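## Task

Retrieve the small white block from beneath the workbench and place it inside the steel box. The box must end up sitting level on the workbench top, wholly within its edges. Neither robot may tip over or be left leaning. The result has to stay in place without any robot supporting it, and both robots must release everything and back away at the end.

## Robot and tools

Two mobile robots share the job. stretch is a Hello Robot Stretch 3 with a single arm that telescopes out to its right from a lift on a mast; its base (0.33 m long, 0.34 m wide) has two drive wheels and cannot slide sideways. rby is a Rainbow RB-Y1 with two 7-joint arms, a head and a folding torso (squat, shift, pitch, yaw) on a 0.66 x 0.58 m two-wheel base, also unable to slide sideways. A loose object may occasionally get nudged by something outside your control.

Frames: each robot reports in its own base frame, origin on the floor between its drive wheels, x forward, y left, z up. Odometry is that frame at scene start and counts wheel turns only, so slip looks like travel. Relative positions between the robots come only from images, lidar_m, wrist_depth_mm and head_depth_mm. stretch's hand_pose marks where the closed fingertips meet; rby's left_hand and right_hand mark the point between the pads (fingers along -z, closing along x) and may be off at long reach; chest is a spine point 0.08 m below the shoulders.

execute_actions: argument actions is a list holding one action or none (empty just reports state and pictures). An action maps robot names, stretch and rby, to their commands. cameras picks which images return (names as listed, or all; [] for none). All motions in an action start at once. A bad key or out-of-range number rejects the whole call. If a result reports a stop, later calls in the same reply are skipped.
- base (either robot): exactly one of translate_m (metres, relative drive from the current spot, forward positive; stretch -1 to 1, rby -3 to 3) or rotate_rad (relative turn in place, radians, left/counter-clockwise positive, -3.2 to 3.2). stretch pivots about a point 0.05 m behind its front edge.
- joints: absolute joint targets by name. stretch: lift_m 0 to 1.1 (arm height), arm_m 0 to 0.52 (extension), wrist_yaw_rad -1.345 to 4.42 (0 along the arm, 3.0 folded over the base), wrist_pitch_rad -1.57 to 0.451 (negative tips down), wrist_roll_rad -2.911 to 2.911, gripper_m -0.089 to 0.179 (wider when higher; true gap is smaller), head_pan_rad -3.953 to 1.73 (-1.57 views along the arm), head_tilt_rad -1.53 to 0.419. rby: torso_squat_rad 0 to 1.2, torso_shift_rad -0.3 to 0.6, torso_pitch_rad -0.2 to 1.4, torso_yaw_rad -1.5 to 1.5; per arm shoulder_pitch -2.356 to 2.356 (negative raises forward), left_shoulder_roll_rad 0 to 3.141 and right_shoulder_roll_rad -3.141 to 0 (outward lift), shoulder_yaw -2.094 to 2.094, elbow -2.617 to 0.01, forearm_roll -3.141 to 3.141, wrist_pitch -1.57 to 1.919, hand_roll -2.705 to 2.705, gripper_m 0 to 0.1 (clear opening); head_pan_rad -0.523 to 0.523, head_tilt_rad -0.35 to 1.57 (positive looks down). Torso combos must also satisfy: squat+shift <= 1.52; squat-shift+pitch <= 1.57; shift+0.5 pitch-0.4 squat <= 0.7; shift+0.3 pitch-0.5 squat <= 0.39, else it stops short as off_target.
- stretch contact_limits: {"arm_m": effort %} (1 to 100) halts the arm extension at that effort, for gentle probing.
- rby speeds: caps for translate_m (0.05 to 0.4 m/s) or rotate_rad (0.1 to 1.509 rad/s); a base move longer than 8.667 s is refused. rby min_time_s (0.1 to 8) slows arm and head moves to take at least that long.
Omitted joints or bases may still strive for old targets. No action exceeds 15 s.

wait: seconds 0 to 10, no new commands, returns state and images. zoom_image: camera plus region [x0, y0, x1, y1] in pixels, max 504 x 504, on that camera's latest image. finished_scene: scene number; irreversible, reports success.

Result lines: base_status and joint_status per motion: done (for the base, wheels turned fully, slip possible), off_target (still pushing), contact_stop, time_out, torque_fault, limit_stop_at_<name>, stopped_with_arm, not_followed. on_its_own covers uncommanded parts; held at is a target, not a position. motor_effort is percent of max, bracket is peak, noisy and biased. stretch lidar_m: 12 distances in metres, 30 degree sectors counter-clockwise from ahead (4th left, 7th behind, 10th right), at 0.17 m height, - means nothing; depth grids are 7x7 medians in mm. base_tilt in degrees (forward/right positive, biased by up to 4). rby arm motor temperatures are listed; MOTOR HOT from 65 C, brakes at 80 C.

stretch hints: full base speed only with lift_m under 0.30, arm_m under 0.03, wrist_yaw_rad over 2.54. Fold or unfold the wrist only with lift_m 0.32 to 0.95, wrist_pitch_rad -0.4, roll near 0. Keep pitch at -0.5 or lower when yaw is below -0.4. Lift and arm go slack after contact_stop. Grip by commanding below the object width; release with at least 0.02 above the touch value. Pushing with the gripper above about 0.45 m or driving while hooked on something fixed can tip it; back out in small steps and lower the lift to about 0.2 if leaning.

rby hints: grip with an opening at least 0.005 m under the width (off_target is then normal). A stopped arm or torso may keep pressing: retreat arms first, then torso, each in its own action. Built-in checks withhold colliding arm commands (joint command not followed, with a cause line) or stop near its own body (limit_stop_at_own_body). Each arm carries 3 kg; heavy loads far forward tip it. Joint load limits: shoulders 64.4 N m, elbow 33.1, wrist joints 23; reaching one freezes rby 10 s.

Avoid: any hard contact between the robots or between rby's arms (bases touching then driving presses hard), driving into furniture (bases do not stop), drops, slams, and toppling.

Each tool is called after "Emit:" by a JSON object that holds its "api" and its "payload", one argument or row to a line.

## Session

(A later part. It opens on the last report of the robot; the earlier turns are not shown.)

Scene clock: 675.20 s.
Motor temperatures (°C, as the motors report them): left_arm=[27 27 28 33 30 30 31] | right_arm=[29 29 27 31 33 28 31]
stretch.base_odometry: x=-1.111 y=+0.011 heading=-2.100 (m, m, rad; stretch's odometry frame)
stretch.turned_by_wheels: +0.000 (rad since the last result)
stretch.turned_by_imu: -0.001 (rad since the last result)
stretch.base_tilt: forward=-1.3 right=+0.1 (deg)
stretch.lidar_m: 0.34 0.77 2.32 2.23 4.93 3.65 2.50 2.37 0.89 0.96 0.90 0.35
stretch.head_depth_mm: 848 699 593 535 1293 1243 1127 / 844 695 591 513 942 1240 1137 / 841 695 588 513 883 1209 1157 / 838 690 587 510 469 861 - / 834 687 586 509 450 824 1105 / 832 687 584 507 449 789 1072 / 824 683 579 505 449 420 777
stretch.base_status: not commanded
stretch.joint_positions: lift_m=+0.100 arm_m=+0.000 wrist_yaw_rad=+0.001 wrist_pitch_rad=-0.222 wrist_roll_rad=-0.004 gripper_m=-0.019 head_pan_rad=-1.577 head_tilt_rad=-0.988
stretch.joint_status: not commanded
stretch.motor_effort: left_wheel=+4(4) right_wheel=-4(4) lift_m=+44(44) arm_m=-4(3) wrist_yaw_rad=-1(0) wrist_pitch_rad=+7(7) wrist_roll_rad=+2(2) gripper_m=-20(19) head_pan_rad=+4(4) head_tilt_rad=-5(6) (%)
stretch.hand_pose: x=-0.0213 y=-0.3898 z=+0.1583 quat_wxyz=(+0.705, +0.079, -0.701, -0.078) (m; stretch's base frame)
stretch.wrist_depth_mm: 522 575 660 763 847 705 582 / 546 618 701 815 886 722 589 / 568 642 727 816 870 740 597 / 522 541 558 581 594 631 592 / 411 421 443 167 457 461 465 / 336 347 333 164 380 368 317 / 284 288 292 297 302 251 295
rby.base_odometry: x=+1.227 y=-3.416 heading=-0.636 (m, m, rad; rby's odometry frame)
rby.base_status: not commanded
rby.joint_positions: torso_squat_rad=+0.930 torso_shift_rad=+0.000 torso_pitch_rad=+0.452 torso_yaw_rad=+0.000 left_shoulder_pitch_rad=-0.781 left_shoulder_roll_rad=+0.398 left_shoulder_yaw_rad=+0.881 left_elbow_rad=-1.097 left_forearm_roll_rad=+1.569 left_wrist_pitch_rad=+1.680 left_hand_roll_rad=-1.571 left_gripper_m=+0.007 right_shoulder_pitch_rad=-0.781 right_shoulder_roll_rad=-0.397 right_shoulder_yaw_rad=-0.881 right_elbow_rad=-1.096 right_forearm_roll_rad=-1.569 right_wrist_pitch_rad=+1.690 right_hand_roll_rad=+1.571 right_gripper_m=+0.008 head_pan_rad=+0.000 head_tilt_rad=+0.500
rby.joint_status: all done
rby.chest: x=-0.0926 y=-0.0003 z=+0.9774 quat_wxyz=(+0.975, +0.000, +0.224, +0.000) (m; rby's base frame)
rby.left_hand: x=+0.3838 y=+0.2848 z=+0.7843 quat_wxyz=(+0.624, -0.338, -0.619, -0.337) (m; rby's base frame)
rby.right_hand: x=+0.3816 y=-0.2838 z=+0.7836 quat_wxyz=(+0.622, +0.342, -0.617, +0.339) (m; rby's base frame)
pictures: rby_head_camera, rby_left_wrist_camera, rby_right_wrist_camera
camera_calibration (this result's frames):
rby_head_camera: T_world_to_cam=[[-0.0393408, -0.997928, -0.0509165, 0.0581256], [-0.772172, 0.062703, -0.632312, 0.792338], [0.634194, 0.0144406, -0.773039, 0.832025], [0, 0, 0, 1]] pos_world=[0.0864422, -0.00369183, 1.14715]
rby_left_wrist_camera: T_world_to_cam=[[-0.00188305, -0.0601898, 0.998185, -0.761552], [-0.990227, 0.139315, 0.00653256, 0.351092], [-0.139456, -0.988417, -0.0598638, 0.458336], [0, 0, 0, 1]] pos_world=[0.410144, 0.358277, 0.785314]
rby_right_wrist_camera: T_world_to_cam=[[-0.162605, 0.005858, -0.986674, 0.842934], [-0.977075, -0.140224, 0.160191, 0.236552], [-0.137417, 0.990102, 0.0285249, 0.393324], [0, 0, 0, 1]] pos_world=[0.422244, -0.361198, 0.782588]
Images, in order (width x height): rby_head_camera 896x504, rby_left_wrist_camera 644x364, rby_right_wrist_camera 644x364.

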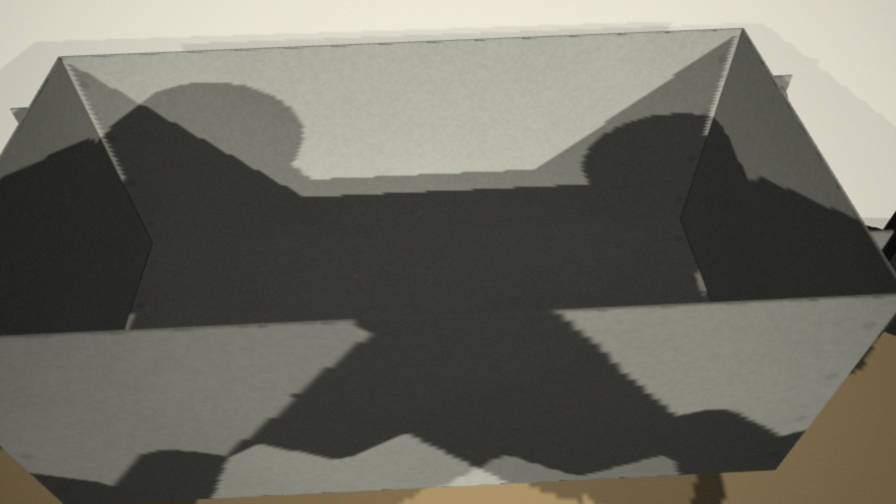

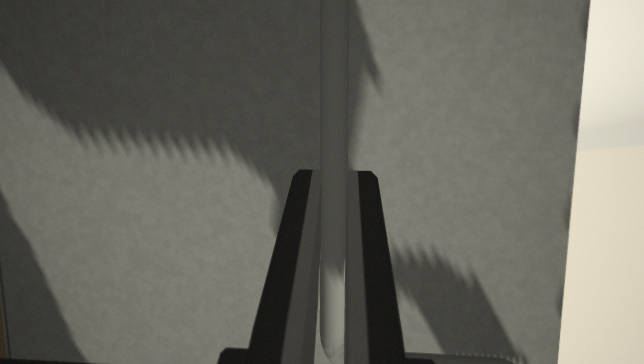

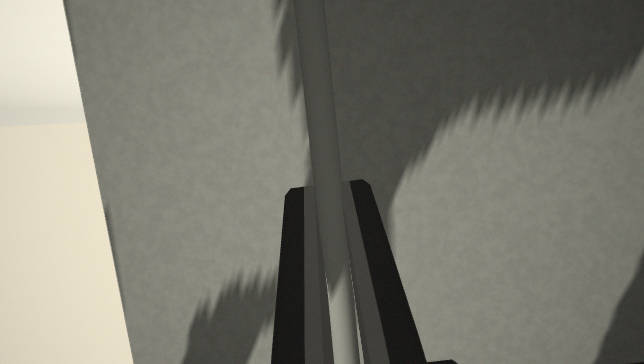

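Emit:
{"api": "execute_actions", "payload": {
  "actions": [
    {"stretch": {"base": {"translate_m": -0.3}}, "rby": {"base": {"translate_m": -1.05}, "joints": {"torso_squat_rad": 0.1, "head_tilt_rad": 0.2}}}
  ],
  "cameras": ["rby_head_camera", "rby_left_wrist_camera", "rby_right_wrist_camera", "stretch_nav_camera"]
}}

Scene clock: 684.17 s.
Motor temperatures (°C, as the motors report them): left_arm=[27 27 28 33 31 30 31] | right_arm=[29 29 27 32 34 28 31]
stretch.base_odometry: x=-0.959 y=+0.270 heading=-2.099 (m, m, rad; stretch's odometry frame)
stretch.turned_by_wheels: +0.000 (rad since the last result)
stretch.turned_by_imu: -0.001 (rad since the last result)
stretch.base_tilt: forward=-1.4 right=+0.1 (deg)
stretch.lidar_m: 0.64 2.52 2.50 1.71 1.70 3.28 2.24 2.10 0.73 0.86 1.07 0.73
stretch.head_depth_mm: 1470 697 914 1480 1391 1243 1128 / 844 696 651 1086 1355 1240 1138 / 842 694 614 1044 1344 1242 1154 / 836 690 589 1038 1279 1239 - / 837 690 586 1000 952 1217 1119 / 831 686 584 546 917 1195 1115 / 824 683 581 525 913 1178 1114
stretch.base_status: done
stretch.joint_positions: lift_m=+0.100 arm_m=+0.000 wrist_yaw_rad=+0.001 wrist_pitch_rad=-0.222 wrist_roll_rad=-0.004 gripper_m=-0.019 head_pan_rad=-1.577 head_tilt_rad=-0.988
stretch.joint_status: not commanded
stretch.motor_effort: left_wheel=+4(6) right_wheel=-4(8) lift_m=+44(44) arm_m=-3(1) wrist_yaw_rad=-1(2) wrist_pitch_rad=+7(7) wrist_roll_rad=+2(2) gripper_m=-19(20) head_pan_rad=+3(4) head_tilt_rad=-5(6) (%)
stretch.hand_pose: x=-0.0213 y=-0.3898 z=+0.1583 quat_wxyz=(+0.705, +0.079, -0.701, -0.078) (m; stretch's base frame)
stretch.wrist_depth_mm: 649 725 813 805 584 468 - / 672 747 883 827 602 466 - / 676 749 817 760 629 492 961 / 523 540 553 582 581 488 637 / 408 423 454 167 396 457 487 / 334 343 286 163 376 370 381 / 232 241 279 298 305 310 313
rby.base_odometry: x=+0.382 y=-2.792 heading=-0.636 (m, m, rad; rby's odometry frame)
rby.base_status: done
rby.joint_positions: torso_squat_rad=+0.100 torso_shift_rad=+0.001 torso_pitch_rad=+0.452 torso_yaw_rad=+0.000 left_shoulder_pitch_rad=-0.781 left_shoulder_roll_rad=+0.397 left_shoulder_yaw_rad=+0.881 left_elbow_rad=-1.097 left_forearm_roll_rad=+1.569 left_wrist_pitch_rad=+1.680 left_hand_roll_rad=-1.571 left_gripper_m=+0.007 right_shoulder_pitch_rad=-0.781 right_shoulder_roll_rad=-0.397 right_shoulder_yaw_rad=-0.881 right_elbow_rad=-1.096 right_forearm_roll_rad=-1.569 right_wrist_pitch_rad=+1.690 right_hand_roll_rad=+1.571 right_gripper_m=+0.008 head_pan_rad=+0.000 head_tilt_rad=+0.200
rby.joint_status: all done
rby.chest: x=-0.0924 y=-0.0003 z=+1.2554 quat_wxyz=(+0.975, +0.000, +0.224, +0.000) (m; rby's base frame)
rby.left_hand: x=+0.3839 y=+0.2847 z=+1.0620 quat_wxyz=(+0.624, -0.339, -0.619, -0.337) (m; rby's base frame)
rby.right_hand: x=+0.3818 y=-0.2839 z=+1.0614 quat_wxyz=(+0.622, +0.342, -0.617, +0.339) (m; rby's base frame)
pictures: rby_head_camera, rby_left_wrist_camera, rby_right_wrist_camera, stretch_nav_camera (sideways: a quarter turn counterclockwise sets it upright)
camera_calibration (this result's frames):
rby_head_camera: T_world_to_cam=[[-0.0227958, -0.997926, -0.0601958, 0.0852582], [-0.550933, 0.0627832, -0.832185, 1.24996], [0.834238, 0.0141936, -0.551222, 0.727512], [0, 0, 0, 1]] pos_world=[0.0836716, -0.00372132, 1.44635]
rby_left_wrist_camera: T_world_to_cam=[[-0.00131781, -0.0600869, 0.998192, -1.039], [-0.990216, 0.139366, 0.00708195, 0.348796], [-0.139539, -0.988416, -0.0596827, 0.474766], [0, 0, 0, 1]] pos_world=[0.410262, 0.358226, 1.06299]
rby_right_wrist_camera: T_world_to_cam=[[-0.162952, 0.0058185, -0.986617, 1.11712], [-0.977018, -0.140225, 0.16054, 0.191804], [-0.137415, 0.990103, 0.0285348, 0.385439], [0, 0, 0, 1]] pos_world=[0.422398, -0.361229, 1.06038]
stretch_nav_camera: T_world_to_cam=[[-0.0122038, -0.827233, 0.561727, -0.693161], [-0.997089, 0.0523486, 0.0554293, -0.0130444], [-0.0752585, -0.559416, -0.825464, 1.03848], [0, 0, 0, 1]] pos_world=[0.0566889, 0.00821978, 1.24732]
Images, in order (width x height): rby_head_camera 896x504, rby_left_wrist_camera 644x364, rby_right_wrist_camera 644x364, stretch_nav_camera 672x504.

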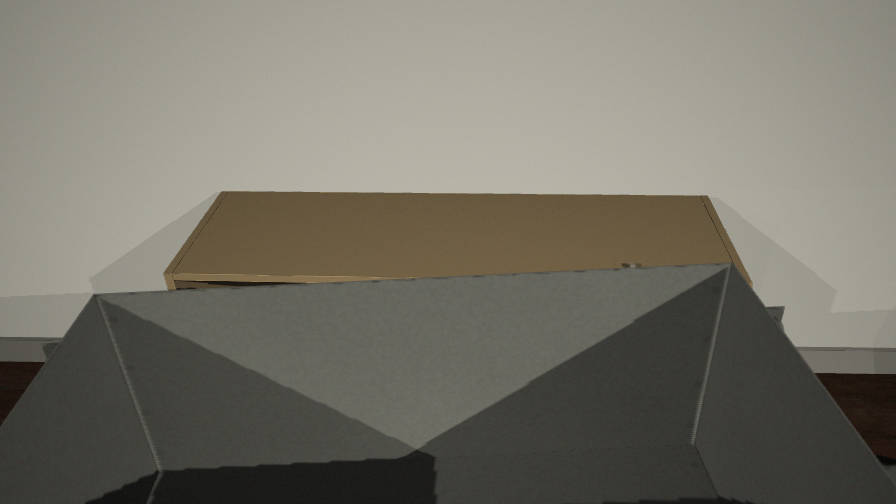

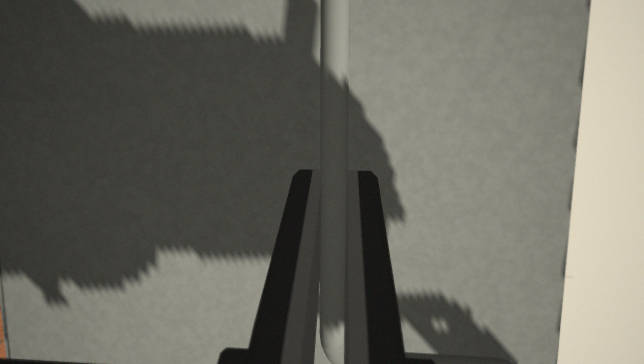

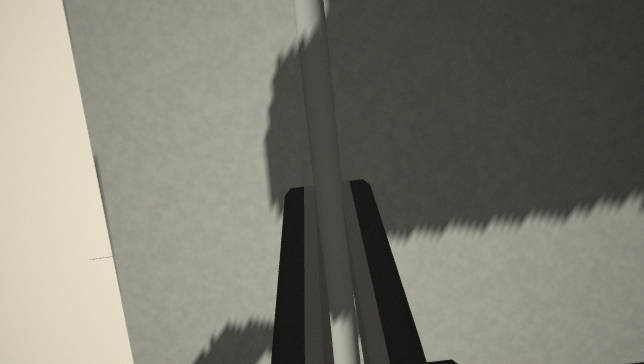

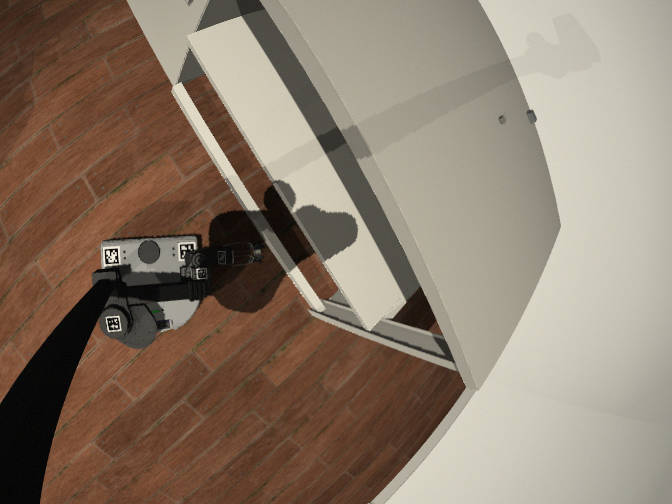

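Emit:
{"api": "execute_actions", "payload": {
  "actions": [
    {"stretch": {"joints": {"lift_m": 0.46, "wrist_yaw_rad": -0.35}}, "rby": {"base": {"rotate_rad": -1.69}, "joints": {"head_tilt_rad": -0.1}}}
  ],
  "cameras": ["rby_head_camera", "rby_left_wrist_camera", "stretch_nav_camera"]
}}

Scene clock: 696.53 s.
Motor temperatures (°C, as the motors report them): left_arm=[27 27 28 33 31 30 31] | right_arm=[30 29 27 32 35 28 31]
stretch.base_odometry: x=-0.959 y=+0.270 heading=-2.099 (m, m, rad; stretch's odometry frame)
stretch.turned_by_wheels: +0.000 (rad since the last result)
stretch.turned_by_imu: -0.002 (rad since the last result)
stretch.base_tilt: forward=-1.5 right=+0.0 (deg)
stretch.lidar_m: 0.64 2.52 2.50 1.91 1.90 3.26 2.23 2.10 0.72 0.87 1.07 0.73
stretch.head_depth_mm: 1473 700 916 1492 1392 1248 1129 / 843 694 651 1087 1354 1244 - / 844 693 616 1043 1352 1251 - / 835 692 588 1041 1278 1239 - / 834 686 585 1000 950 1211 1120 / 830 686 582 546 921 1197 1112 / 824 685 580 525 912 1177 1114
stretch.base_status: not commanded
stretch.joint_positions: lift_m=+0.459 arm_m=+0.000 wrist_yaw_rad=-0.349 wrist_pitch_rad=-0.221 wrist_roll_rad=-0.004 gripper_m=-0.019 head_pan_rad=-1.577 head_tilt_rad=-0.988
stretch.joint_status: all done
stretch.motor_effort: left_wheel=+4(4) right_wheel=-3(3) lift_m=+50(51) arm_m=-3(2) wrist_yaw_rad=-1(0) wrist_pitch_rad=+7(7) wrist_roll_rad=+2(2) gripper_m=-21(20) head_pan_rad=+5(3) head_tilt_rad=-6(6) (%)
stretch.hand_pose: x=-0.1051 y=-0.3752 z=+0.5183 quat_wxyz=(+0.680, -0.044, -0.704, -0.199) (m; stretch's base frame)
stretch.wrist_depth_mm: 733 833 - - - - - / 735 849 - - - - - / 550 570 594 567 - - - / 393 397 423 464 - - - / 307 312 335 166 - - - / 251 264 795 163 925 905 937 / 220 655 704 710 735 747 775
rby.base_odometry: x=+0.382 y=-2.792 heading=-2.325 (m, m, rad; rby's odometry frame)
rby.base_status: done
rby.joint_positions: torso_squat_rad=+0.100 torso_shift_rad=+0.001 torso_pitch_rad=+0.452 torso_yaw_rad=+0.000 left_shoulder_pitch_rad=-0.781 left_shoulder_roll_rad=+0.397 left_shoulder_yaw_rad=+0.881 left_elbow_rad=-1.097 left_forearm_roll_rad=+1.569 left_wrist_pitch_rad=+1.680 left_hand_roll_rad=-1.571 left_gripper_m=+0.007 right_shoulder_pitch_rad=-0.781 right_shoulder_roll_rad=-0.397 right_shoulder_yaw_rad=-0.881 right_elbow_rad=-1.096 right_forearm_roll_rad=-1.569 right_wrist_pitch_rad=+1.690 right_hand_roll_rad=+1.571 right_gripper_m=+0.008 head_pan_rad=+0.000 head_tilt_rad=-0.100
rby.joint_status: all done
rby.chest: x=-0.0924 y=-0.0003 z=+1.2554 quat_wxyz=(+0.975, +0.000, +0.224, +0.000) (m; rby's base frame)
rby.left_hand: x=+0.3839 y=+0.2847 z=+1.0620 quat_wxyz=(+0.624, -0.339, -0.619, -0.337) (m; rby's base frame)
rby.right_hand: x=+0.3818 y=-0.2839 z=+1.0614 quat_wxyz=(+0.622, +0.342, -0.617, +0.339) (m; rby's base frame)
pictures: rby_head_camera, rby_left_wrist_camera, stretch_nav_camera (sideways: a quarter turn counterclockwise sets it upright)
camera_calibration (this result's frames):
rby_head_camera: T_world_to_cam=[[-0.00424475, -0.997932, -0.064137, 0.0906201], [-0.280379, 0.0627526, -0.957836, 1.42511], [0.95988, 0.0139169, -0.280066, 0.339063], [0, 0, 0, 1]] pos_world=[0.0744953, -0.00371509, 1.46579]
rby_left_wrist_camera: T_world_to_cam=[[-0.00130545, -0.060057, 0.998194, -1.03899], [-0.990209, 0.139413, 0.00709286, 0.348776], [-0.139587, -0.988411, -0.0596509, 0.47473], [0, 0, 0, 1]] pos_world=[0.410271, 0.358206, 1.06296]
stretch_nav_camera: T_world_to_cam=[[-0.0122039, -0.827233, 0.561727, -0.693161], [-0.997089, 0.0523487, 0.0554293, -0.0130444], [-0.0752586, -0.559416, -0.825464, 1.03848], [0, 0, 0, 1]] pos_world=[0.0566889, 0.00821978, 1.24732]
Images, in order (width x height): rby_head_camera 896x504, rby_left_wrist_camera 644x364, stretch_nav_camera 672x504.

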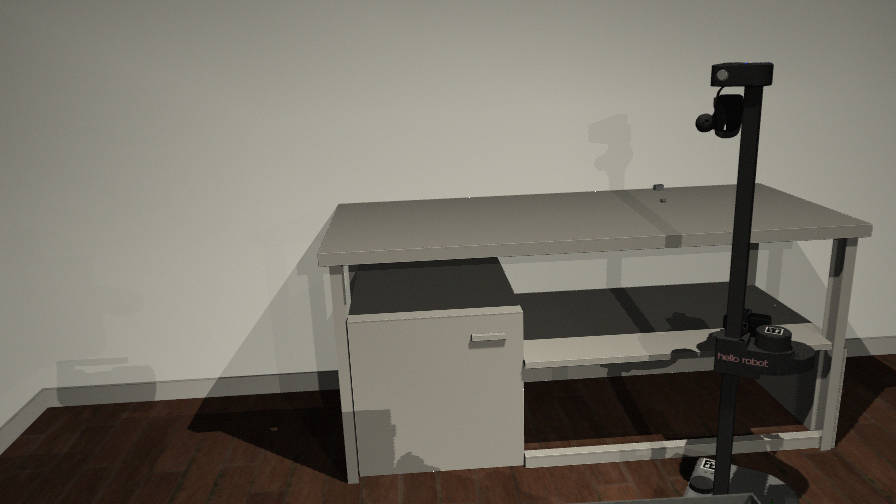

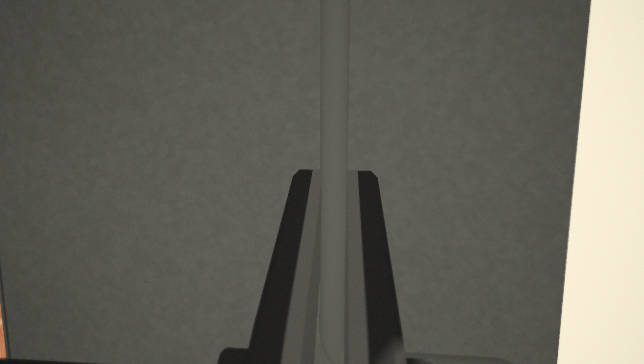

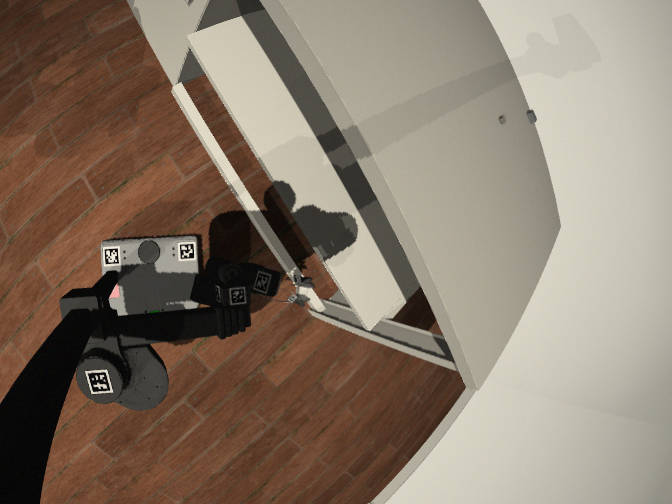

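Emit:
{"api": "execute_actions", "payload": {
  "actions": [
    {"stretch": {"joints": {"lift_m": 0.97}}, "rby": {"base": {"translate_m": 1.68}, "joints": {"head_tilt_rad": 0.1}}}
  ],
  "cameras": ["rby_head_camera", "rby_left_wrist_camera", "rby_right_wrist_camera", "stretch_nav_camera"]
}}

Scene clock: 717.43 s.
Motor temperatures (°C, as the motors report them): left_arm=[27 27 28 33 32 30 31] | right_arm=[30 29 27 32 36 28 31]
stretch.base_odometry: x=-0.959 y=+0.270 heading=-2.099 (m, m, rad; stretch's odometry frame)
stretch.turned_by_wheels: +0.000 (rad since the last result)
stretch.turned_by_imu: -0.002 (rad since the last result)
stretch.base_tilt: forward=-1.4 right=+0.0 (deg)
stretch.lidar_m: 0.64 0.63 0.53 0.79 4.75 3.27 2.24 2.11 0.72 0.87 1.07 0.73
stretch.head_depth_mm: 1479 754 - - - - 1125 / 846 - - - - 1209 1141 / 843 704 - - - 1237 1142 / 838 690 591 1037 1260 1235 1153 / 833 688 587 1002 954 1218 1117 / 830 685 584 545 915 1197 1117 / 824 681 582 525 914 1179 1117
stretch.base_status: not commanded
stretch.joint_positions: lift_m=+0.969 arm_m=+0.000 wrist_yaw_rad=-0.349 wrist_pitch_rad=-0.221 wrist_roll_rad=-0.004 gripper_m=-0.019 head_pan_rad=-1.577 head_tilt_rad=-0.988
stretch.joint_status: all done
stretch.motor_effort: left_wheel=+4(4) right_wheel=-4(3) lift_m=+50(52) arm_m=-2(3) wrist_yaw_rad=-1(1) wrist_pitch_rad=+6(6) wrist_roll_rad=+2(2) gripper_m=-20(20) head_pan_rad=+4(4) head_tilt_rad=-5(5) (%)
stretch.hand_pose: x=-0.1051 y=-0.3752 z=+1.0284 quat_wxyz=(+0.680, -0.044, -0.704, -0.199) (m; stretch's base frame)
stretch.wrist_depth_mm: 737 892 - - - - - / 766 937 - - - - - / 749 813 - - - - - / 544 559 591 597 - - - / 421 440 463 168 - - - / 348 355 350 163 - - - / 295 304 322 781 - - -
rby.base_odometry: x=-0.768 y=-4.017 heading=-2.325 (m, m, rad; rby's odometry frame)
rby.base_status: done
rby.joint_positions: torso_squat_rad=+0.100 torso_shift_rad=+0.001 torso_pitch_rad=+0.452 torso_yaw_rad=+0.000 left_shoulder_pitch_rad=-0.781 left_shoulder_roll_rad=+0.397 left_shoulder_yaw_rad=+0.881 left_elbow_rad=-1.097 left_forearm_roll_rad=+1.569 left_wrist_pitch_rad=+1.680 left_hand_roll_rad=-1.571 left_gripper_m=+0.007 right_shoulder_pitch_rad=-0.781 right_shoulder_roll_rad=-0.397 right_shoulder_yaw_rad=-0.881 right_elbow_rad=-1.096 right_forearm_roll_rad=-1.569 right_wrist_pitch_rad=+1.690 right_hand_roll_rad=+1.571 right_gripper_m=+0.008 head_pan_rad=+0.000 head_tilt_rad=+0.100
rby.joint_status: all done
rby.chest: x=-0.0923 y=-0.0003 z=+1.2553 quat_wxyz=(+0.975, +0.000, +0.224, +0.000) (m; rby's base frame)
rby.left_hand: x=+0.3840 y=+0.2847 z=+1.0619 quat_wxyz=(+0.624, -0.339, -0.619, -0.337) (m; rby's base frame)
rby.right_hand: x=+0.3818 y=-0.2839 z=+1.0613 quat_wxyz=(+0.622, +0.342, -0.617, +0.339) (m; rby's base frame)
pictures: rby_head_camera, rby_left_wrist_camera, rby_right_wrist_camera, stretch_nav_camera (sideways: a quarter turn counterclockwise sets it upright)
camera_calibration (this result's frames):
rby_head_camera: T_world_to_cam=[[-0.0167809, -0.997929, -0.0620899, 0.0878881], [-0.465214, 0.0627602, -0.882971, 1.32113], [0.885039, 0.014068, -0.465303, 0.604148], [0, 0, 0, 1]] pos_world=[0.081386, -0.00370725, 1.45309]
rby_left_wrist_camera: T_world_to_cam=[[-0.00111678, -0.0600247, 0.998196, -1.03897], [-0.99021, 0.139394, 0.00727434, 0.348641], [-0.139579, -0.988416, -0.0595928, 0.474667], [0, 0, 0, 1]] pos_world=[0.410321, 0.358207, 1.06284]
rby_right_wrist_camera: T_world_to_cam=[[-0.163174, 0.00578196, -0.98658, 1.11706], [-0.976987, -0.140183, 0.160765, 0.191624], [-0.137373, 0.990109, 0.0285231, 0.385449], [0, 0, 0, 1]] pos_world=[0.422439, -0.361233, 1.06027]
stretch_nav_camera: T_world_to_cam=[[-0.0122039, -0.827233, 0.561727, -0.693161], [-0.997089, 0.0523487, 0.0554293, -0.0130444], [-0.0752586, -0.559416, -0.825464, 1.03848], [0, 0, 0, 1]] pos_world=[0.0566889, 0.00821977, 1.24732]
Images, in order (width x height): rby_head_camera 896x504, rby_left_wrist_camera 644x364, rby_right_wrist_camera 644x364, stretch_nav_camera 672x504.

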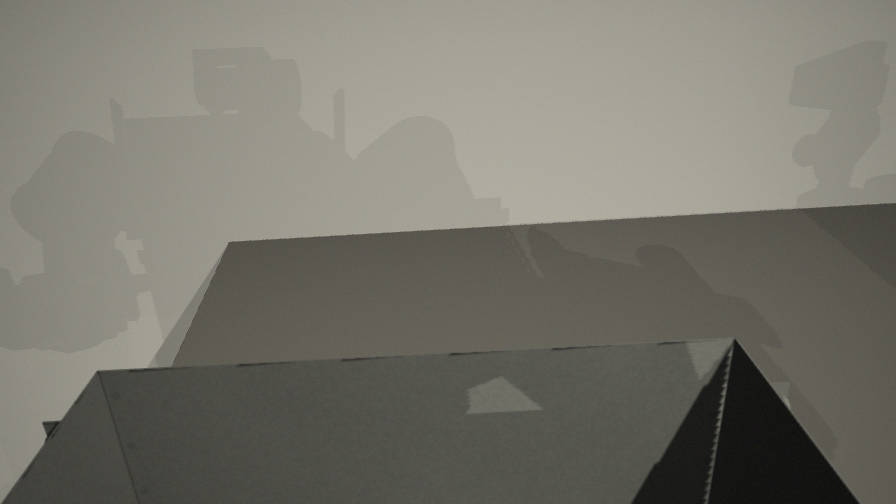

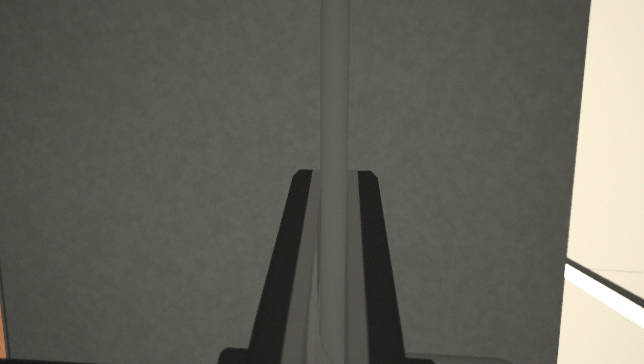

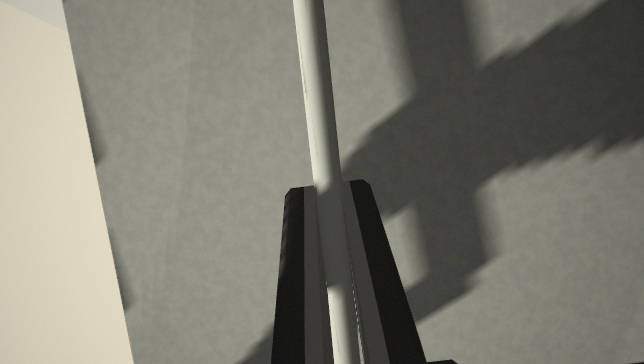

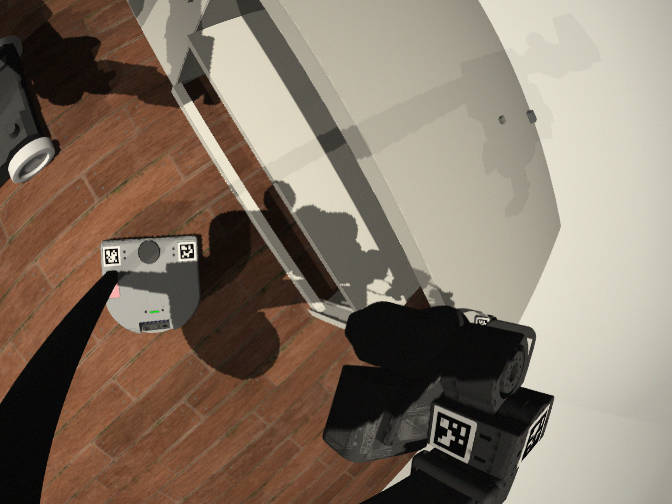

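Emit:
{"api": "execute_actions", "payload": {
  "actions": [
    {"stretch": {"base": {"rotate_rad": 0.7}, "joints": {"lift_m": 1.1, "wrist_yaw_rad": 0.0, "wrist_pitch_rad": 0.0, "head_pan_rad": -0.75, "head_tilt_rad": -0.5}}, "rby": {"base": {"translate_m": 0.41}, "joints": {"torso_squat_rad": 0.22, "head_tilt_rad": 0.35}}}
  ],
  "cameras": ["rby_head_camera", "rby_left_wrist_camera", "stretch_head_camera", "stretch_nav_camera"]
}}

Scene clock: 749.33 s.
Motor temperatures (°C, as the motors report them): left_arm=[27 27 28 34 32 30 31] | right_arm=[30 29 27 32 36 28 31]
stretch.base_odometry: x=-0.959 y=+0.270 heading=-1.400 (m, m, rad; stretch's odometry frame)
stretch.turned_by_wheels: +0.700 (rad since the last result)
stretch.turned_by_imu: +0.690 (rad since the last result)
stretch.base_tilt: forward=-1.4 right=+0.1 (deg)
stretch.lidar_m: 0.58 0.67 4.04 4.73 2.74 2.14 2.11 0.72 1.05 1.07 0.64 0.53
stretch.head_depth_mm: 1198 1253 800 523 665 567 517 / 1316 1389 752 584 686 580 906 / 1460 1532 733 527 709 863 903 / 1649 1689 819 528 731 918 965 / 1871 1938 892 489 1036 1068 1214 / 2184 2305 480 495 1247 1384 1326 / 457 448 472 2383 1965 1630 1158
stretch.base_status: done
stretch.joint_positions: lift_m=+1.098 arm_m=+0.000 wrist_yaw_rad=+0.000 wrist_pitch_rad=-0.022 wrist_roll_rad=-0.004 gripper_m=-0.019 head_pan_rad=-0.757 head_tilt_rad=-0.507
stretch.joint_status: all done
stretch.motor_effort: left_wheel=-4(8) right_wheel=+5(8) lift_m=+50(53) arm_m=-2(2) wrist_yaw_rad=-1(2) wrist_pitch_rad=+7(7) wrist_roll_rad=+2(2) gripper_m=-20(20) head_pan_rad=+4(50) head_tilt_rad=+4(30) (%)
stretch.hand_pose: x=-0.0216 y=-0.4008 z=+1.2074 quat_wxyz=(+0.709, +0.008, -0.705, -0.008) (m; stretch's base frame)
stretch.wrist_depth_mm: 873 851 856 826 825 776 764 / 948 885 874 862 827 803 787 / 951 926 904 885 866 828 821 / 983 952 964 909 911 868 848 / 888 957 959 168 899 896 869 / 649 735 685 164 810 801 842 / 315 575 592 592 609 626 626
rby.base_odometry: x=-1.048 y=-4.315 heading=-2.325 (m, m, rad; rby's odometry frame)
rby.base_status: done
rby.joint_positions: torso_squat_rad=+0.220 torso_shift_rad=+0.001 torso_pitch_rad=+0.452 torso_yaw_rad=+0.000 left_shoulder_pitch_rad=-0.781 left_shoulder_roll_rad=+0.397 left_shoulder_yaw_rad=+0.881 left_elbow_rad=-1.097 left_forearm_roll_rad=+1.569 left_wrist_pitch_rad=+1.680 left_hand_roll_rad=-1.571 left_gripper_m=+0.007 right_shoulder_pitch_rad=-0.781 right_shoulder_roll_rad=-0.397 right_shoulder_yaw_rad=-0.881 right_elbow_rad=-1.096 right_forearm_roll_rad=-1.569 right_wrist_pitch_rad=+1.690 right_hand_roll_rad=+1.571 right_gripper_m=+0.008 head_pan_rad=+0.000 head_tilt_rad=+0.350
rby.joint_status: all done
rby.chest: x=-0.0924 y=-0.0003 z=+1.2420 quat_wxyz=(+0.975, +0.000, +0.224, +0.000) (m; rby's base frame)
rby.left_hand: x=+0.3839 y=+0.2847 z=+1.0485 quat_wxyz=(+0.624, -0.339, -0.619, -0.337) (m; rby's base frame)
rby.right_hand: x=+0.3818 y=-0.2839 z=+1.0480 quat_wxyz=(+0.622, +0.342, -0.617, +0.339) (m; rby's base frame)
pictures: rby_head_camera, rby_left_wrist_camera, stretch_head_camera (sideways: a quarter turn clockwise sets it upright), stretch_nav_camera (sideways: a quarter turn counterclockwise sets it upright)
camera_calibration (this result's frames):
rby_head_camera: T_world_to_cam=[[-0.0314626, -0.997929, -0.056108, 0.0788298], [-0.669198, 0.0627287, -0.740431, 1.11105], [0.742418, 0.0142515, -0.669786, 0.88888], [0, 0, 0, 1]] pos_world=[0.0860714, -0.00369597, 1.42244]
rby_left_wrist_camera: T_world_to_cam=[[-0.00111494, -0.0600167, 0.998197, -1.02564], [-0.990213, 0.139375, 0.00727394, 0.348718], [-0.139561, -0.988419, -0.0595847, 0.473854], [0, 0, 0, 1]] pos_world=[0.410293, 0.358208, 1.04949]
stretch_head_camera: T_world_to_cam=[[-0.310904, 0.276373, -0.909371, 1.20095], [0.669264, 0.743018, -0.00299884, 0.00271884], [0.674851, -0.609542, -0.415974, 0.496633], [0, 0, 0, 1]] pos_world=[0.0364083, -0.0312119, 1.2987]
stretch_nav_camera: T_world_to_cam=[[0.339645, -0.330916, 0.880418, -1.11067], [-0.73353, -0.679091, 0.0277344, 0.0213772], [0.588706, -0.655233, -0.473387, 0.576478], [0, 0, 0, 1]] pos_world=[0.053537, 0.0247072, 1.25015]
Images, in order (width x height): rby_head_camera 896x504, rby_left_wrist_camera 644x364, stretch_head_camera 896x504, stretch_nav_camera 672x504.

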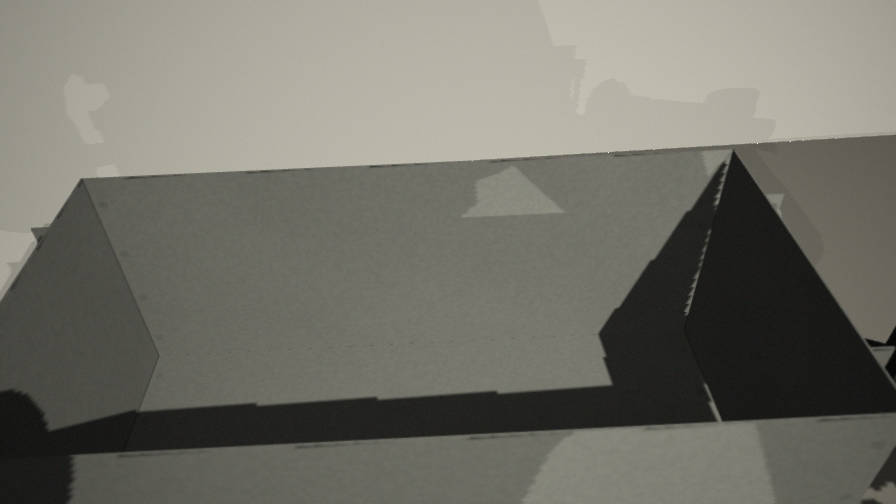

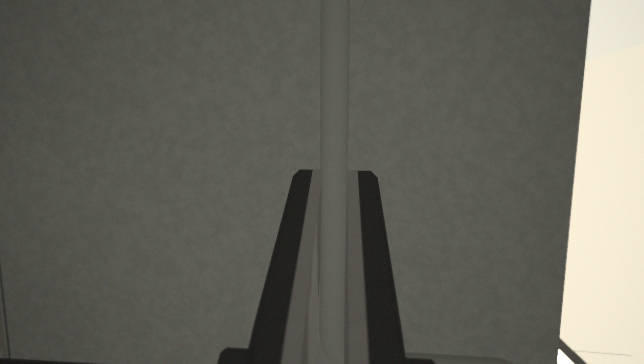

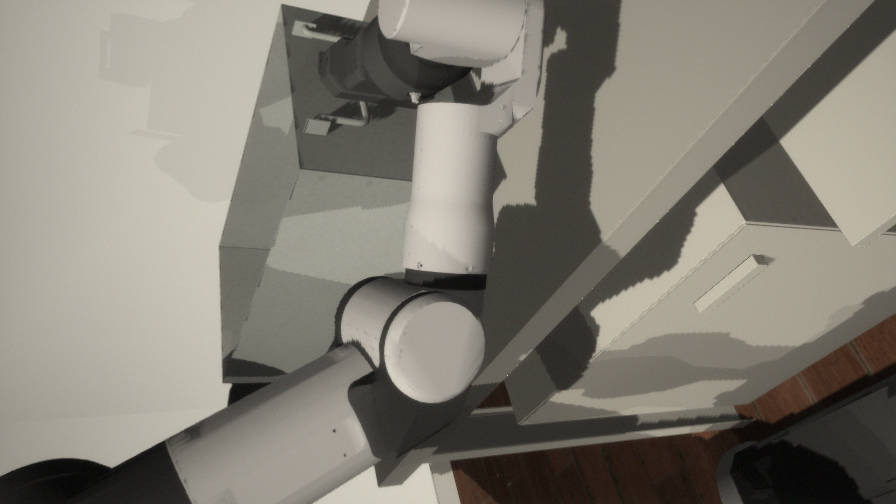

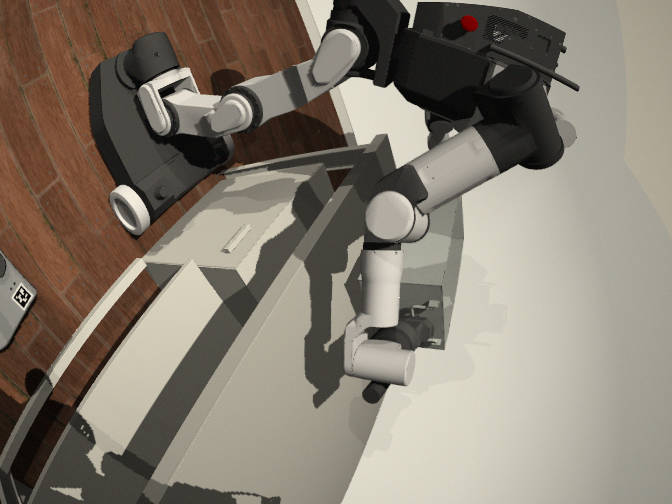

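Emit:
{"api": "execute_actions", "payload": {
  "actions": [
    {"rby": {"joints": {"torso_squat_rad": 0.37}}}
  ],
  "cameras": ["rby_left_wrist_camera", "rby_right_wrist_camera", "stretch_head_camera"]
}}

Scene clock: 757.20 s.
Motor temperatures (°C, as the motors report them): left_arm=[27 27 28 34 32 30 31] | right_arm=[30 29 27 32 36 28 31]
stretch.base_odometry: x=-0.959 y=+0.270 heading=-1.400 (m, m, rad; stretch's odometry frame)
stretch.turned_by_wheels: +0.000 (rad since the last result)
stretch.turned_by_imu: -0.001 (rad since the last result)
stretch.base_tilt: forward=-1.3 right=+0.1 (deg)
stretch.lidar_m: 0.57 0.67 4.05 4.74 2.74 2.14 2.10 0.72 1.05 1.07 0.64 0.53
stretch.head_depth_mm: 1200 1255 894 546 571 566 517 / 1315 1381 782 662 659 579 903 / 1460 1552 1017 554 682 866 903 / 1641 1719 854 541 714 916 964 / 1876 1980 962 504 1039 1069 1221 / 2185 2336 500 500 1236 1387 1320 / 2161 458 472 2404 1984 1587 1160
stretch.base_status: not commanded
stretch.joint_positions: lift_m=+1.098 arm_m=+0.000 wrist_yaw_rad=+0.000 wrist_pitch_rad=-0.022 wrist_roll_rad=-0.004 gripper_m=-0.019 head_pan_rad=-0.757 head_tilt_rad=-0.507
stretch.joint_status: not commanded
stretch.motor_effort: left_wheel=-5(5) right_wheel=+4(5) lift_m=+50(50) arm_m=-3(3) wrist_yaw_rad=+1(1) wrist_pitch_rad=+8(7) wrist_roll_rad=+2(2) gripper_m=-21(20) head_pan_rad=+4(4) head_tilt_rad=+4(3) (%)
stretch.hand_pose: x=-0.0216 y=-0.4008 z=+1.2074 quat_wxyz=(+0.709, +0.008, -0.705, -0.008) (m; stretch's base frame)
stretch.wrist_depth_mm: 870 869 840 816 793 805 744 / 938 898 896 839 832 795 807 / 963 905 904 870 870 846 812 / 971 973 932 905 912 898 861 / 880 960 921 167 914 885 882 / 671 732 706 164 830 791 825 / 333 571 589 590 607 611 643
rby.base_odometry: x=-1.048 y=-4.315 heading=-2.325 (m, m, rad; rby's odometry frame)
rby.base_status: not commanded
rby.joint_positions: torso_squat_rad=+0.370 torso_shift_rad=+0.001 torso_pitch_rad=+0.452 torso_yaw_rad=+0.000 left_shoulder_pitch_rad=-0.781 left_shoulder_roll_rad=+0.397 left_shoulder_yaw_rad=+0.881 left_elbow_rad=-1.097 left_forearm_roll_rad=+1.569 left_wrist_pitch_rad=+1.680 left_hand_roll_rad=-1.571 left_gripper_m=+0.007 right_shoulder_pitch_rad=-0.781 right_shoulder_roll_rad=-0.397 right_shoulder_yaw_rad=-0.881 right_elbow_rad=-1.096 right_forearm_roll_rad=-1.569 right_wrist_pitch_rad=+1.690 right_hand_roll_rad=+1.571 right_gripper_m=+0.008 head_pan_rad=+0.000 head_tilt_rad=+0.350
rby.joint_status: all done
rby.chest: x=-0.0925 y=-0.0003 z=+1.2115 quat_wxyz=(+0.975, +0.000, +0.224, +0.000) (m; rby's base frame)
rby.left_hand: x=+0.3839 y=+0.2847 z=+1.0182 quat_wxyz=(+0.624, -0.339, -0.619, -0.337) (m; rby's base frame)
rby.right_hand: x=+0.3817 y=-0.2839 z=+1.0176 quat_wxyz=(+0.622, +0.342, -0.617, +0.339) (m; rby's base frame)
pictures: rby_left_wrist_camera, rby_right_wrist_camera, stretch_head_camera (sideways: a quarter turn clockwise sets it upright)
camera_calibration (this result's frames):
rby_left_wrist_camera: T_world_to_cam=[[-0.00132063, -0.0600191, 0.998196, -0.99527], [-0.990214, 0.139375, 0.00707023, 0.34907], [-0.139548, -0.988419, -0.0596158, 0.472064], [0, 0, 0, 1]] pos_world=[0.410216, 0.35821, 1.01915]
rby_right_wrist_camera: T_world_to_cam=[[-0.162947, 0.00578373, -0.986618, 1.0739], [-0.977026, -0.14017, 0.160541, 0.198798], [-0.137365, 0.990111, 0.0284911, 0.38671], [0, 0, 0, 1]] pos_world=[0.422339, -0.361232, 1.01659]
stretch_head_camera: T_world_to_cam=[[-0.310904, 0.276373, -0.909371, 1.20095], [0.669265, 0.743018, -0.00299884, 0.00271884], [0.674851, -0.609542, -0.415974, 0.496633], [0, 0, 0, 1]] pos_world=[0.0364083, -0.0312119, 1.2987]
Images, in order (width x height): rby_left_wrist_camera 644x364, rby_right_wrist_camera 644x364, stretch_head_camera 896x504.

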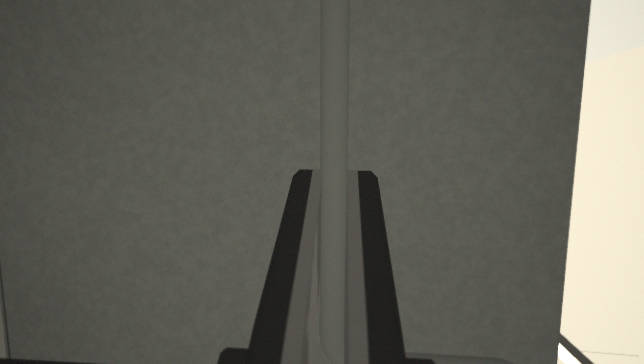

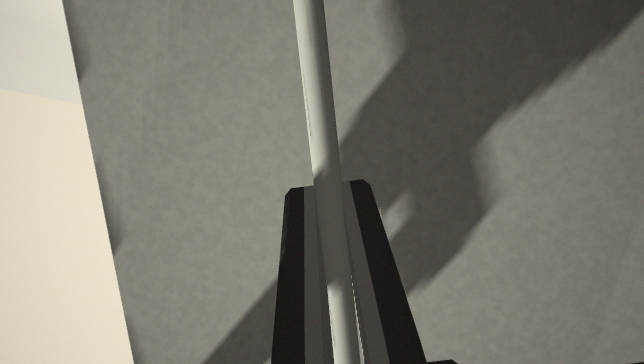

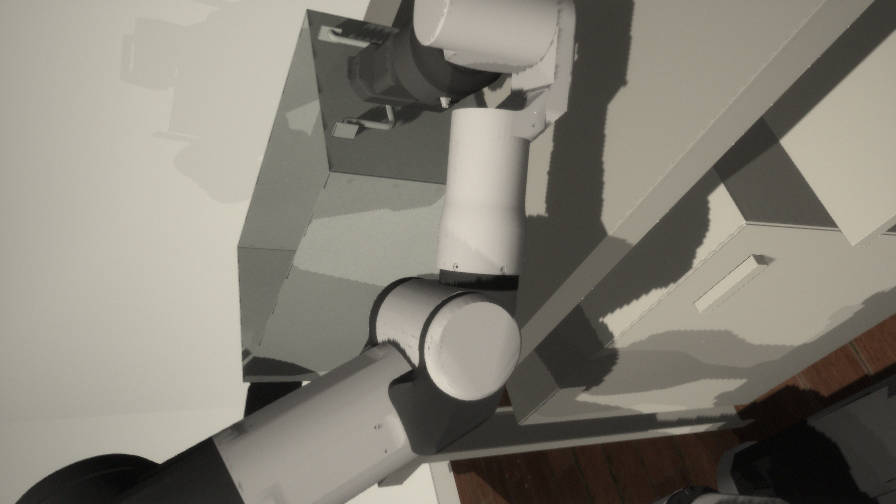

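Emit:
{"api": "execute_actions", "payload": {
  "actions": [
    {"rby": {"joints": {"torso_squat_rad": 0.415}}}
  ],
  "cameras": ["rby_left_wrist_camera", "rby_right_wrist_camera"]
}}

Scene clock: 762.63 s.
Motor temperatures (°C, as the motors report them): left_arm=[27 27 28 34 32 30 31] | right_arm=[30 29 27 32 36 28 31]
stretch.base_odometry: x=-0.959 y=+0.270 heading=-1.400 (m, m, rad; stretch's odometry frame)
stretch.turned_by_wheels: +0.000 (rad since the last result)
stretch.turned_by_imu: -0.001 (rad since the last result)
stretch.base_tilt: forward=-1.4 right=+0.0 (deg)
stretch.lidar_m: 0.57 0.67 4.06 4.74 2.74 2.14 2.10 0.73 1.05 1.07 0.64 0.53
stretch.head_depth_mm: 1198 1259 1250 558 562 566 516 / 1315 1388 935 689 641 578 908 / 1463 1547 1051 738 681 862 906 / 1632 1743 864 600 707 916 967 / 1876 2020 981 510 1039 1071 1212 / 2176 2387 506 501 1224 1395 1327 / 2180 469 476 2415 1974 1499 1156
stretch.base_status: not commanded
stretch.joint_positions: lift_m=+1.098 arm_m=+0.000 wrist_yaw_rad=+0.000 wrist_pitch_rad=-0.022 wrist_roll_rad=-0.004 gripper_m=-0.019 head_pan_rad=-0.757 head_tilt_rad=-0.507
stretch.joint_status: not commanded
stretch.motor_effort: left_wheel=-4(5) right_wheel=+5(5) lift_m=+49(50) arm_m=-2(3) wrist_yaw_rad=+1(1) wrist_pitch_rad=+7(7) wrist_roll_rad=+2(2) gripper_m=-20(20) head_pan_rad=+5(4) head_tilt_rad=+4(4) (%)
stretch.hand_pose: x=-0.0216 y=-0.4008 z=+1.2074 quat_wxyz=(+0.709, +0.008, -0.705, -0.008) (m; stretch's base frame)
stretch.wrist_depth_mm: 913 847 837 828 790 782 755 / 922 868 857 852 816 786 815 / 942 899 896 882 838 837 801 / 971 975 944 907 879 875 837 / 890 957 951 167 913 905 879 / 678 695 683 164 805 788 802 / 351 578 576 590 609 625 635
rby.base_odometry: x=-1.048 y=-4.315 heading=-2.325 (m, m, rad; rby's odometry frame)
rby.base_status: not commanded
rby.joint_positions: torso_squat_rad=+0.415 torso_shift_rad=+0.001 torso_pitch_rad=+0.452 torso_yaw_rad=+0.000 left_shoulder_pitch_rad=-0.781 left_shoulder_roll_rad=+0.397 left_shoulder_yaw_rad=+0.881 left_elbow_rad=-1.097 left_forearm_roll_rad=+1.569 left_wrist_pitch_rad=+1.680 left_hand_roll_rad=-1.571 left_gripper_m=+0.007 right_shoulder_pitch_rad=-0.781 right_shoulder_roll_rad=-0.397 right_shoulder_yaw_rad=-0.881 right_elbow_rad=-1.096 right_forearm_roll_rad=-1.569 right_wrist_pitch_rad=+1.690 right_hand_roll_rad=+1.571 right_gripper_m=+0.008 head_pan_rad=+0.000 head_tilt_rad=+0.350
rby.joint_status: all done
rby.chest: x=-0.0925 y=-0.0003 z=+1.1995 quat_wxyz=(+0.975, +0.000, +0.224, +0.000) (m; rby's base frame)
rby.left_hand: x=+0.3838 y=+0.2847 z=+1.0061 quat_wxyz=(+0.624, -0.339, -0.619, -0.337) (m; rby's base frame)
rby.right_hand: x=+0.3817 y=-0.2839 z=+1.0056 quat_wxyz=(+0.622, +0.342, -0.617, +0.339) (m; rby's base frame)
pictures: rby_left_wrist_camera, rby_right_wrist_camera
camera_calibration (this result's frames):
rby_left_wrist_camera: T_world_to_cam=[[-0.00134044, -0.0600237, 0.998196, -0.983255], [-0.990214, 0.139376, 0.00705125, 0.349158], [-0.139548, -0.988419, -0.0596231, 0.471353], [0, 0, 0, 1]] pos_world=[0.410199, 0.358211, 1.00712]
rby_right_wrist_camera: T_world_to_cam=[[-0.162925, 0.00578258, -0.986622, 1.06202], [-0.977029, -0.140169, 0.160519, 0.200736], [-0.137366, 0.990111, 0.0284868, 0.387054], [0, 0, 0, 1]] pos_world=[0.422322, -0.361231, 1.00457]
Images, in order (width x height): rby_left_wrist_camera 644x364, rby_right_wrist_camera 644x364.

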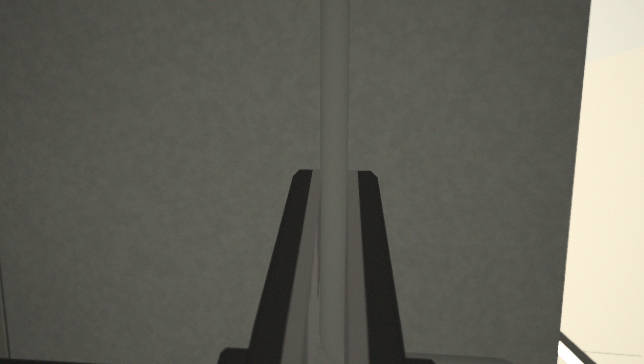

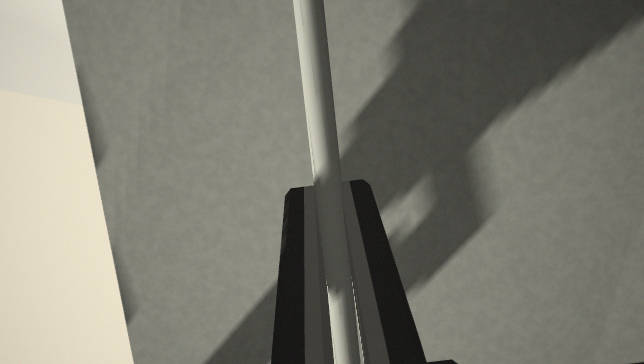

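Emit:
{"api": "execute_actions", "payload": {
  "actions": [
    {"rby": {"joints": {"torso_squat_rad": 0.462}}}
  ],
  "cameras": ["rby_left_wrist_camera", "rby_right_wrist_camera"]
}}

Scene clock: 765.90 s.
Motor temperatures (°C, as the motors report them): left_arm=[27 27 28 34 32 30 31] | right_arm=[30 29 27 32 36 28 31]
stretch.base_odometry: x=-0.959 y=+0.270 heading=-1.400 (m, m, rad; stretch's odometry frame)
stretch.turned_by_wheels: +0.000 (rad since the last result)
stretch.turned_by_imu: -0.001 (rad since the last result)
stretch.base_tilt: forward=-1.4 right=+0.0 (deg)
stretch.lidar_m: 0.57 0.67 4.03 4.75 2.73 2.14 2.10 0.72 1.04 1.07 0.64 0.53
stretch.head_depth_mm: 1197 1255 1244 596 559 566 518 / 1315 1381 966 702 605 579 906 / 1465 1550 1076 752 659 866 900 / 1631 1739 895 802 691 918 964 / 1891 2027 995 531 1036 1066 1215 / 2184 2363 539 506 1202 1382 1324 / 2186 472 475 1268 1979 1268 1130
stretch.base_status: not commanded
stretch.joint_positions: lift_m=+1.098 arm_m=+0.000 wrist_yaw_rad=+0.000 wrist_pitch_rad=-0.022 wrist_roll_rad=-0.004 gripper_m=-0.019 head_pan_rad=-0.757 head_tilt_rad=-0.507
stretch.joint_status: not commanded
stretch.motor_effort: left_wheel=-4(4) right_wheel=+4(4) lift_m=+50(50) arm_m=-3(3) wrist_yaw_rad=+1(1) wrist_pitch_rad=+7(7) wrist_roll_rad=+2(2) gripper_m=-20(19) head_pan_rad=+4(4) head_tilt_rad=+4(3) (%)
stretch.hand_pose: x=-0.0216 y=-0.4008 z=+1.2074 quat_wxyz=(+0.709, +0.008, -0.705, -0.008) (m; stretch's base frame)
stretch.wrist_depth_mm: 880 865 834 822 816 774 772 / 924 885 852 840 820 804 784 / 965 901 913 897 889 832 822 / 979 937 929 919 883 873 869 / 881 994 954 167 935 879 860 / 670 723 681 163 818 789 822 / 450 575 587 597 604 628 626
rby.base_odometry: x=-1.048 y=-4.315 heading=-2.325 (m, m, rad; rby's odometry frame)
rby.base_status: not commanded
rby.joint_positions: torso_squat_rad=+0.462 torso_shift_rad=-0.001 torso_pitch_rad=+0.449 torso_yaw_rad=+0.000 left_shoulder_pitch_rad=-0.785 left_shoulder_roll_rad=+0.398 left_shoulder_yaw_rad=+0.882 left_elbow_rad=-1.099 left_forearm_roll_rad=+1.572 left_wrist_pitch_rad=+1.680 left_hand_roll_rad=-1.571 left_gripper_m=+0.007 right_shoulder_pitch_rad=-0.782 right_shoulder_roll_rad=-0.398 right_shoulder_yaw_rad=-0.882 right_elbow_rad=-1.097 right_forearm_roll_rad=-1.570 right_wrist_pitch_rad=+1.689 right_hand_roll_rad=+1.571 right_gripper_m=+0.008 head_pan_rad=+0.000 head_tilt_rad=+0.350
rby.joint_status: all done
rby.chest: x=-0.0939 y=-0.0004 z=+1.1858 quat_wxyz=(+0.975, +0.001, +0.223, +0.000) (m; rby's base frame)
rby.left_hand: x=+0.3840 y=+0.2845 z=+0.9971 quat_wxyz=(+0.620, -0.337, -0.622, -0.339) (m; rby's base frame)
rby.right_hand: x=+0.3812 y=-0.2842 z=+0.9942 quat_wxyz=(+0.620, +0.341, -0.619, +0.340) (m; rby's base frame)
pictures: rby_left_wrist_camera, rby_right_wrist_camera
camera_calibration (this result's frames):
rby_left_wrist_camera: T_world_to_cam=[[-0.0126377, -0.0596102, 0.998142, -0.970024], [-0.990078, 0.140457, -0.00414738, 0.360231], [-0.139948, -0.988291, -0.0607938, 0.471889], [0, 0, 0, 1]] pos_world=[0.410438, 0.357943, 0.998403]
rby_right_wrist_camera: T_world_to_cam=[[-0.157536, 0.00587613, -0.987496, 1.04952], [-0.977926, -0.139933, 0.155177, 0.207725], [-0.137272, 0.990143, 0.0277909, 0.388258], [0, 0, 0, 1]] pos_world=[0.421774, -0.361531, 0.993374]
Images, in order (width x height): rby_left_wrist_camera 644x364, rby_right_wrist_camera 644x364.

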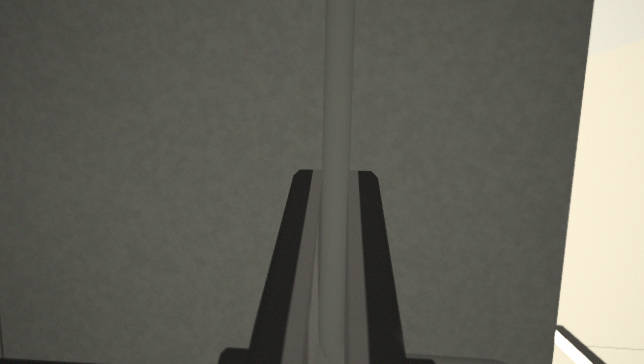

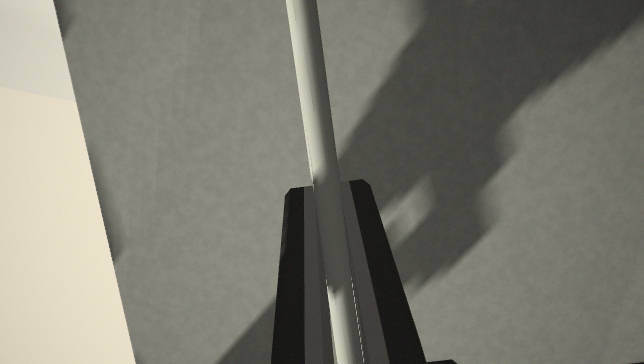

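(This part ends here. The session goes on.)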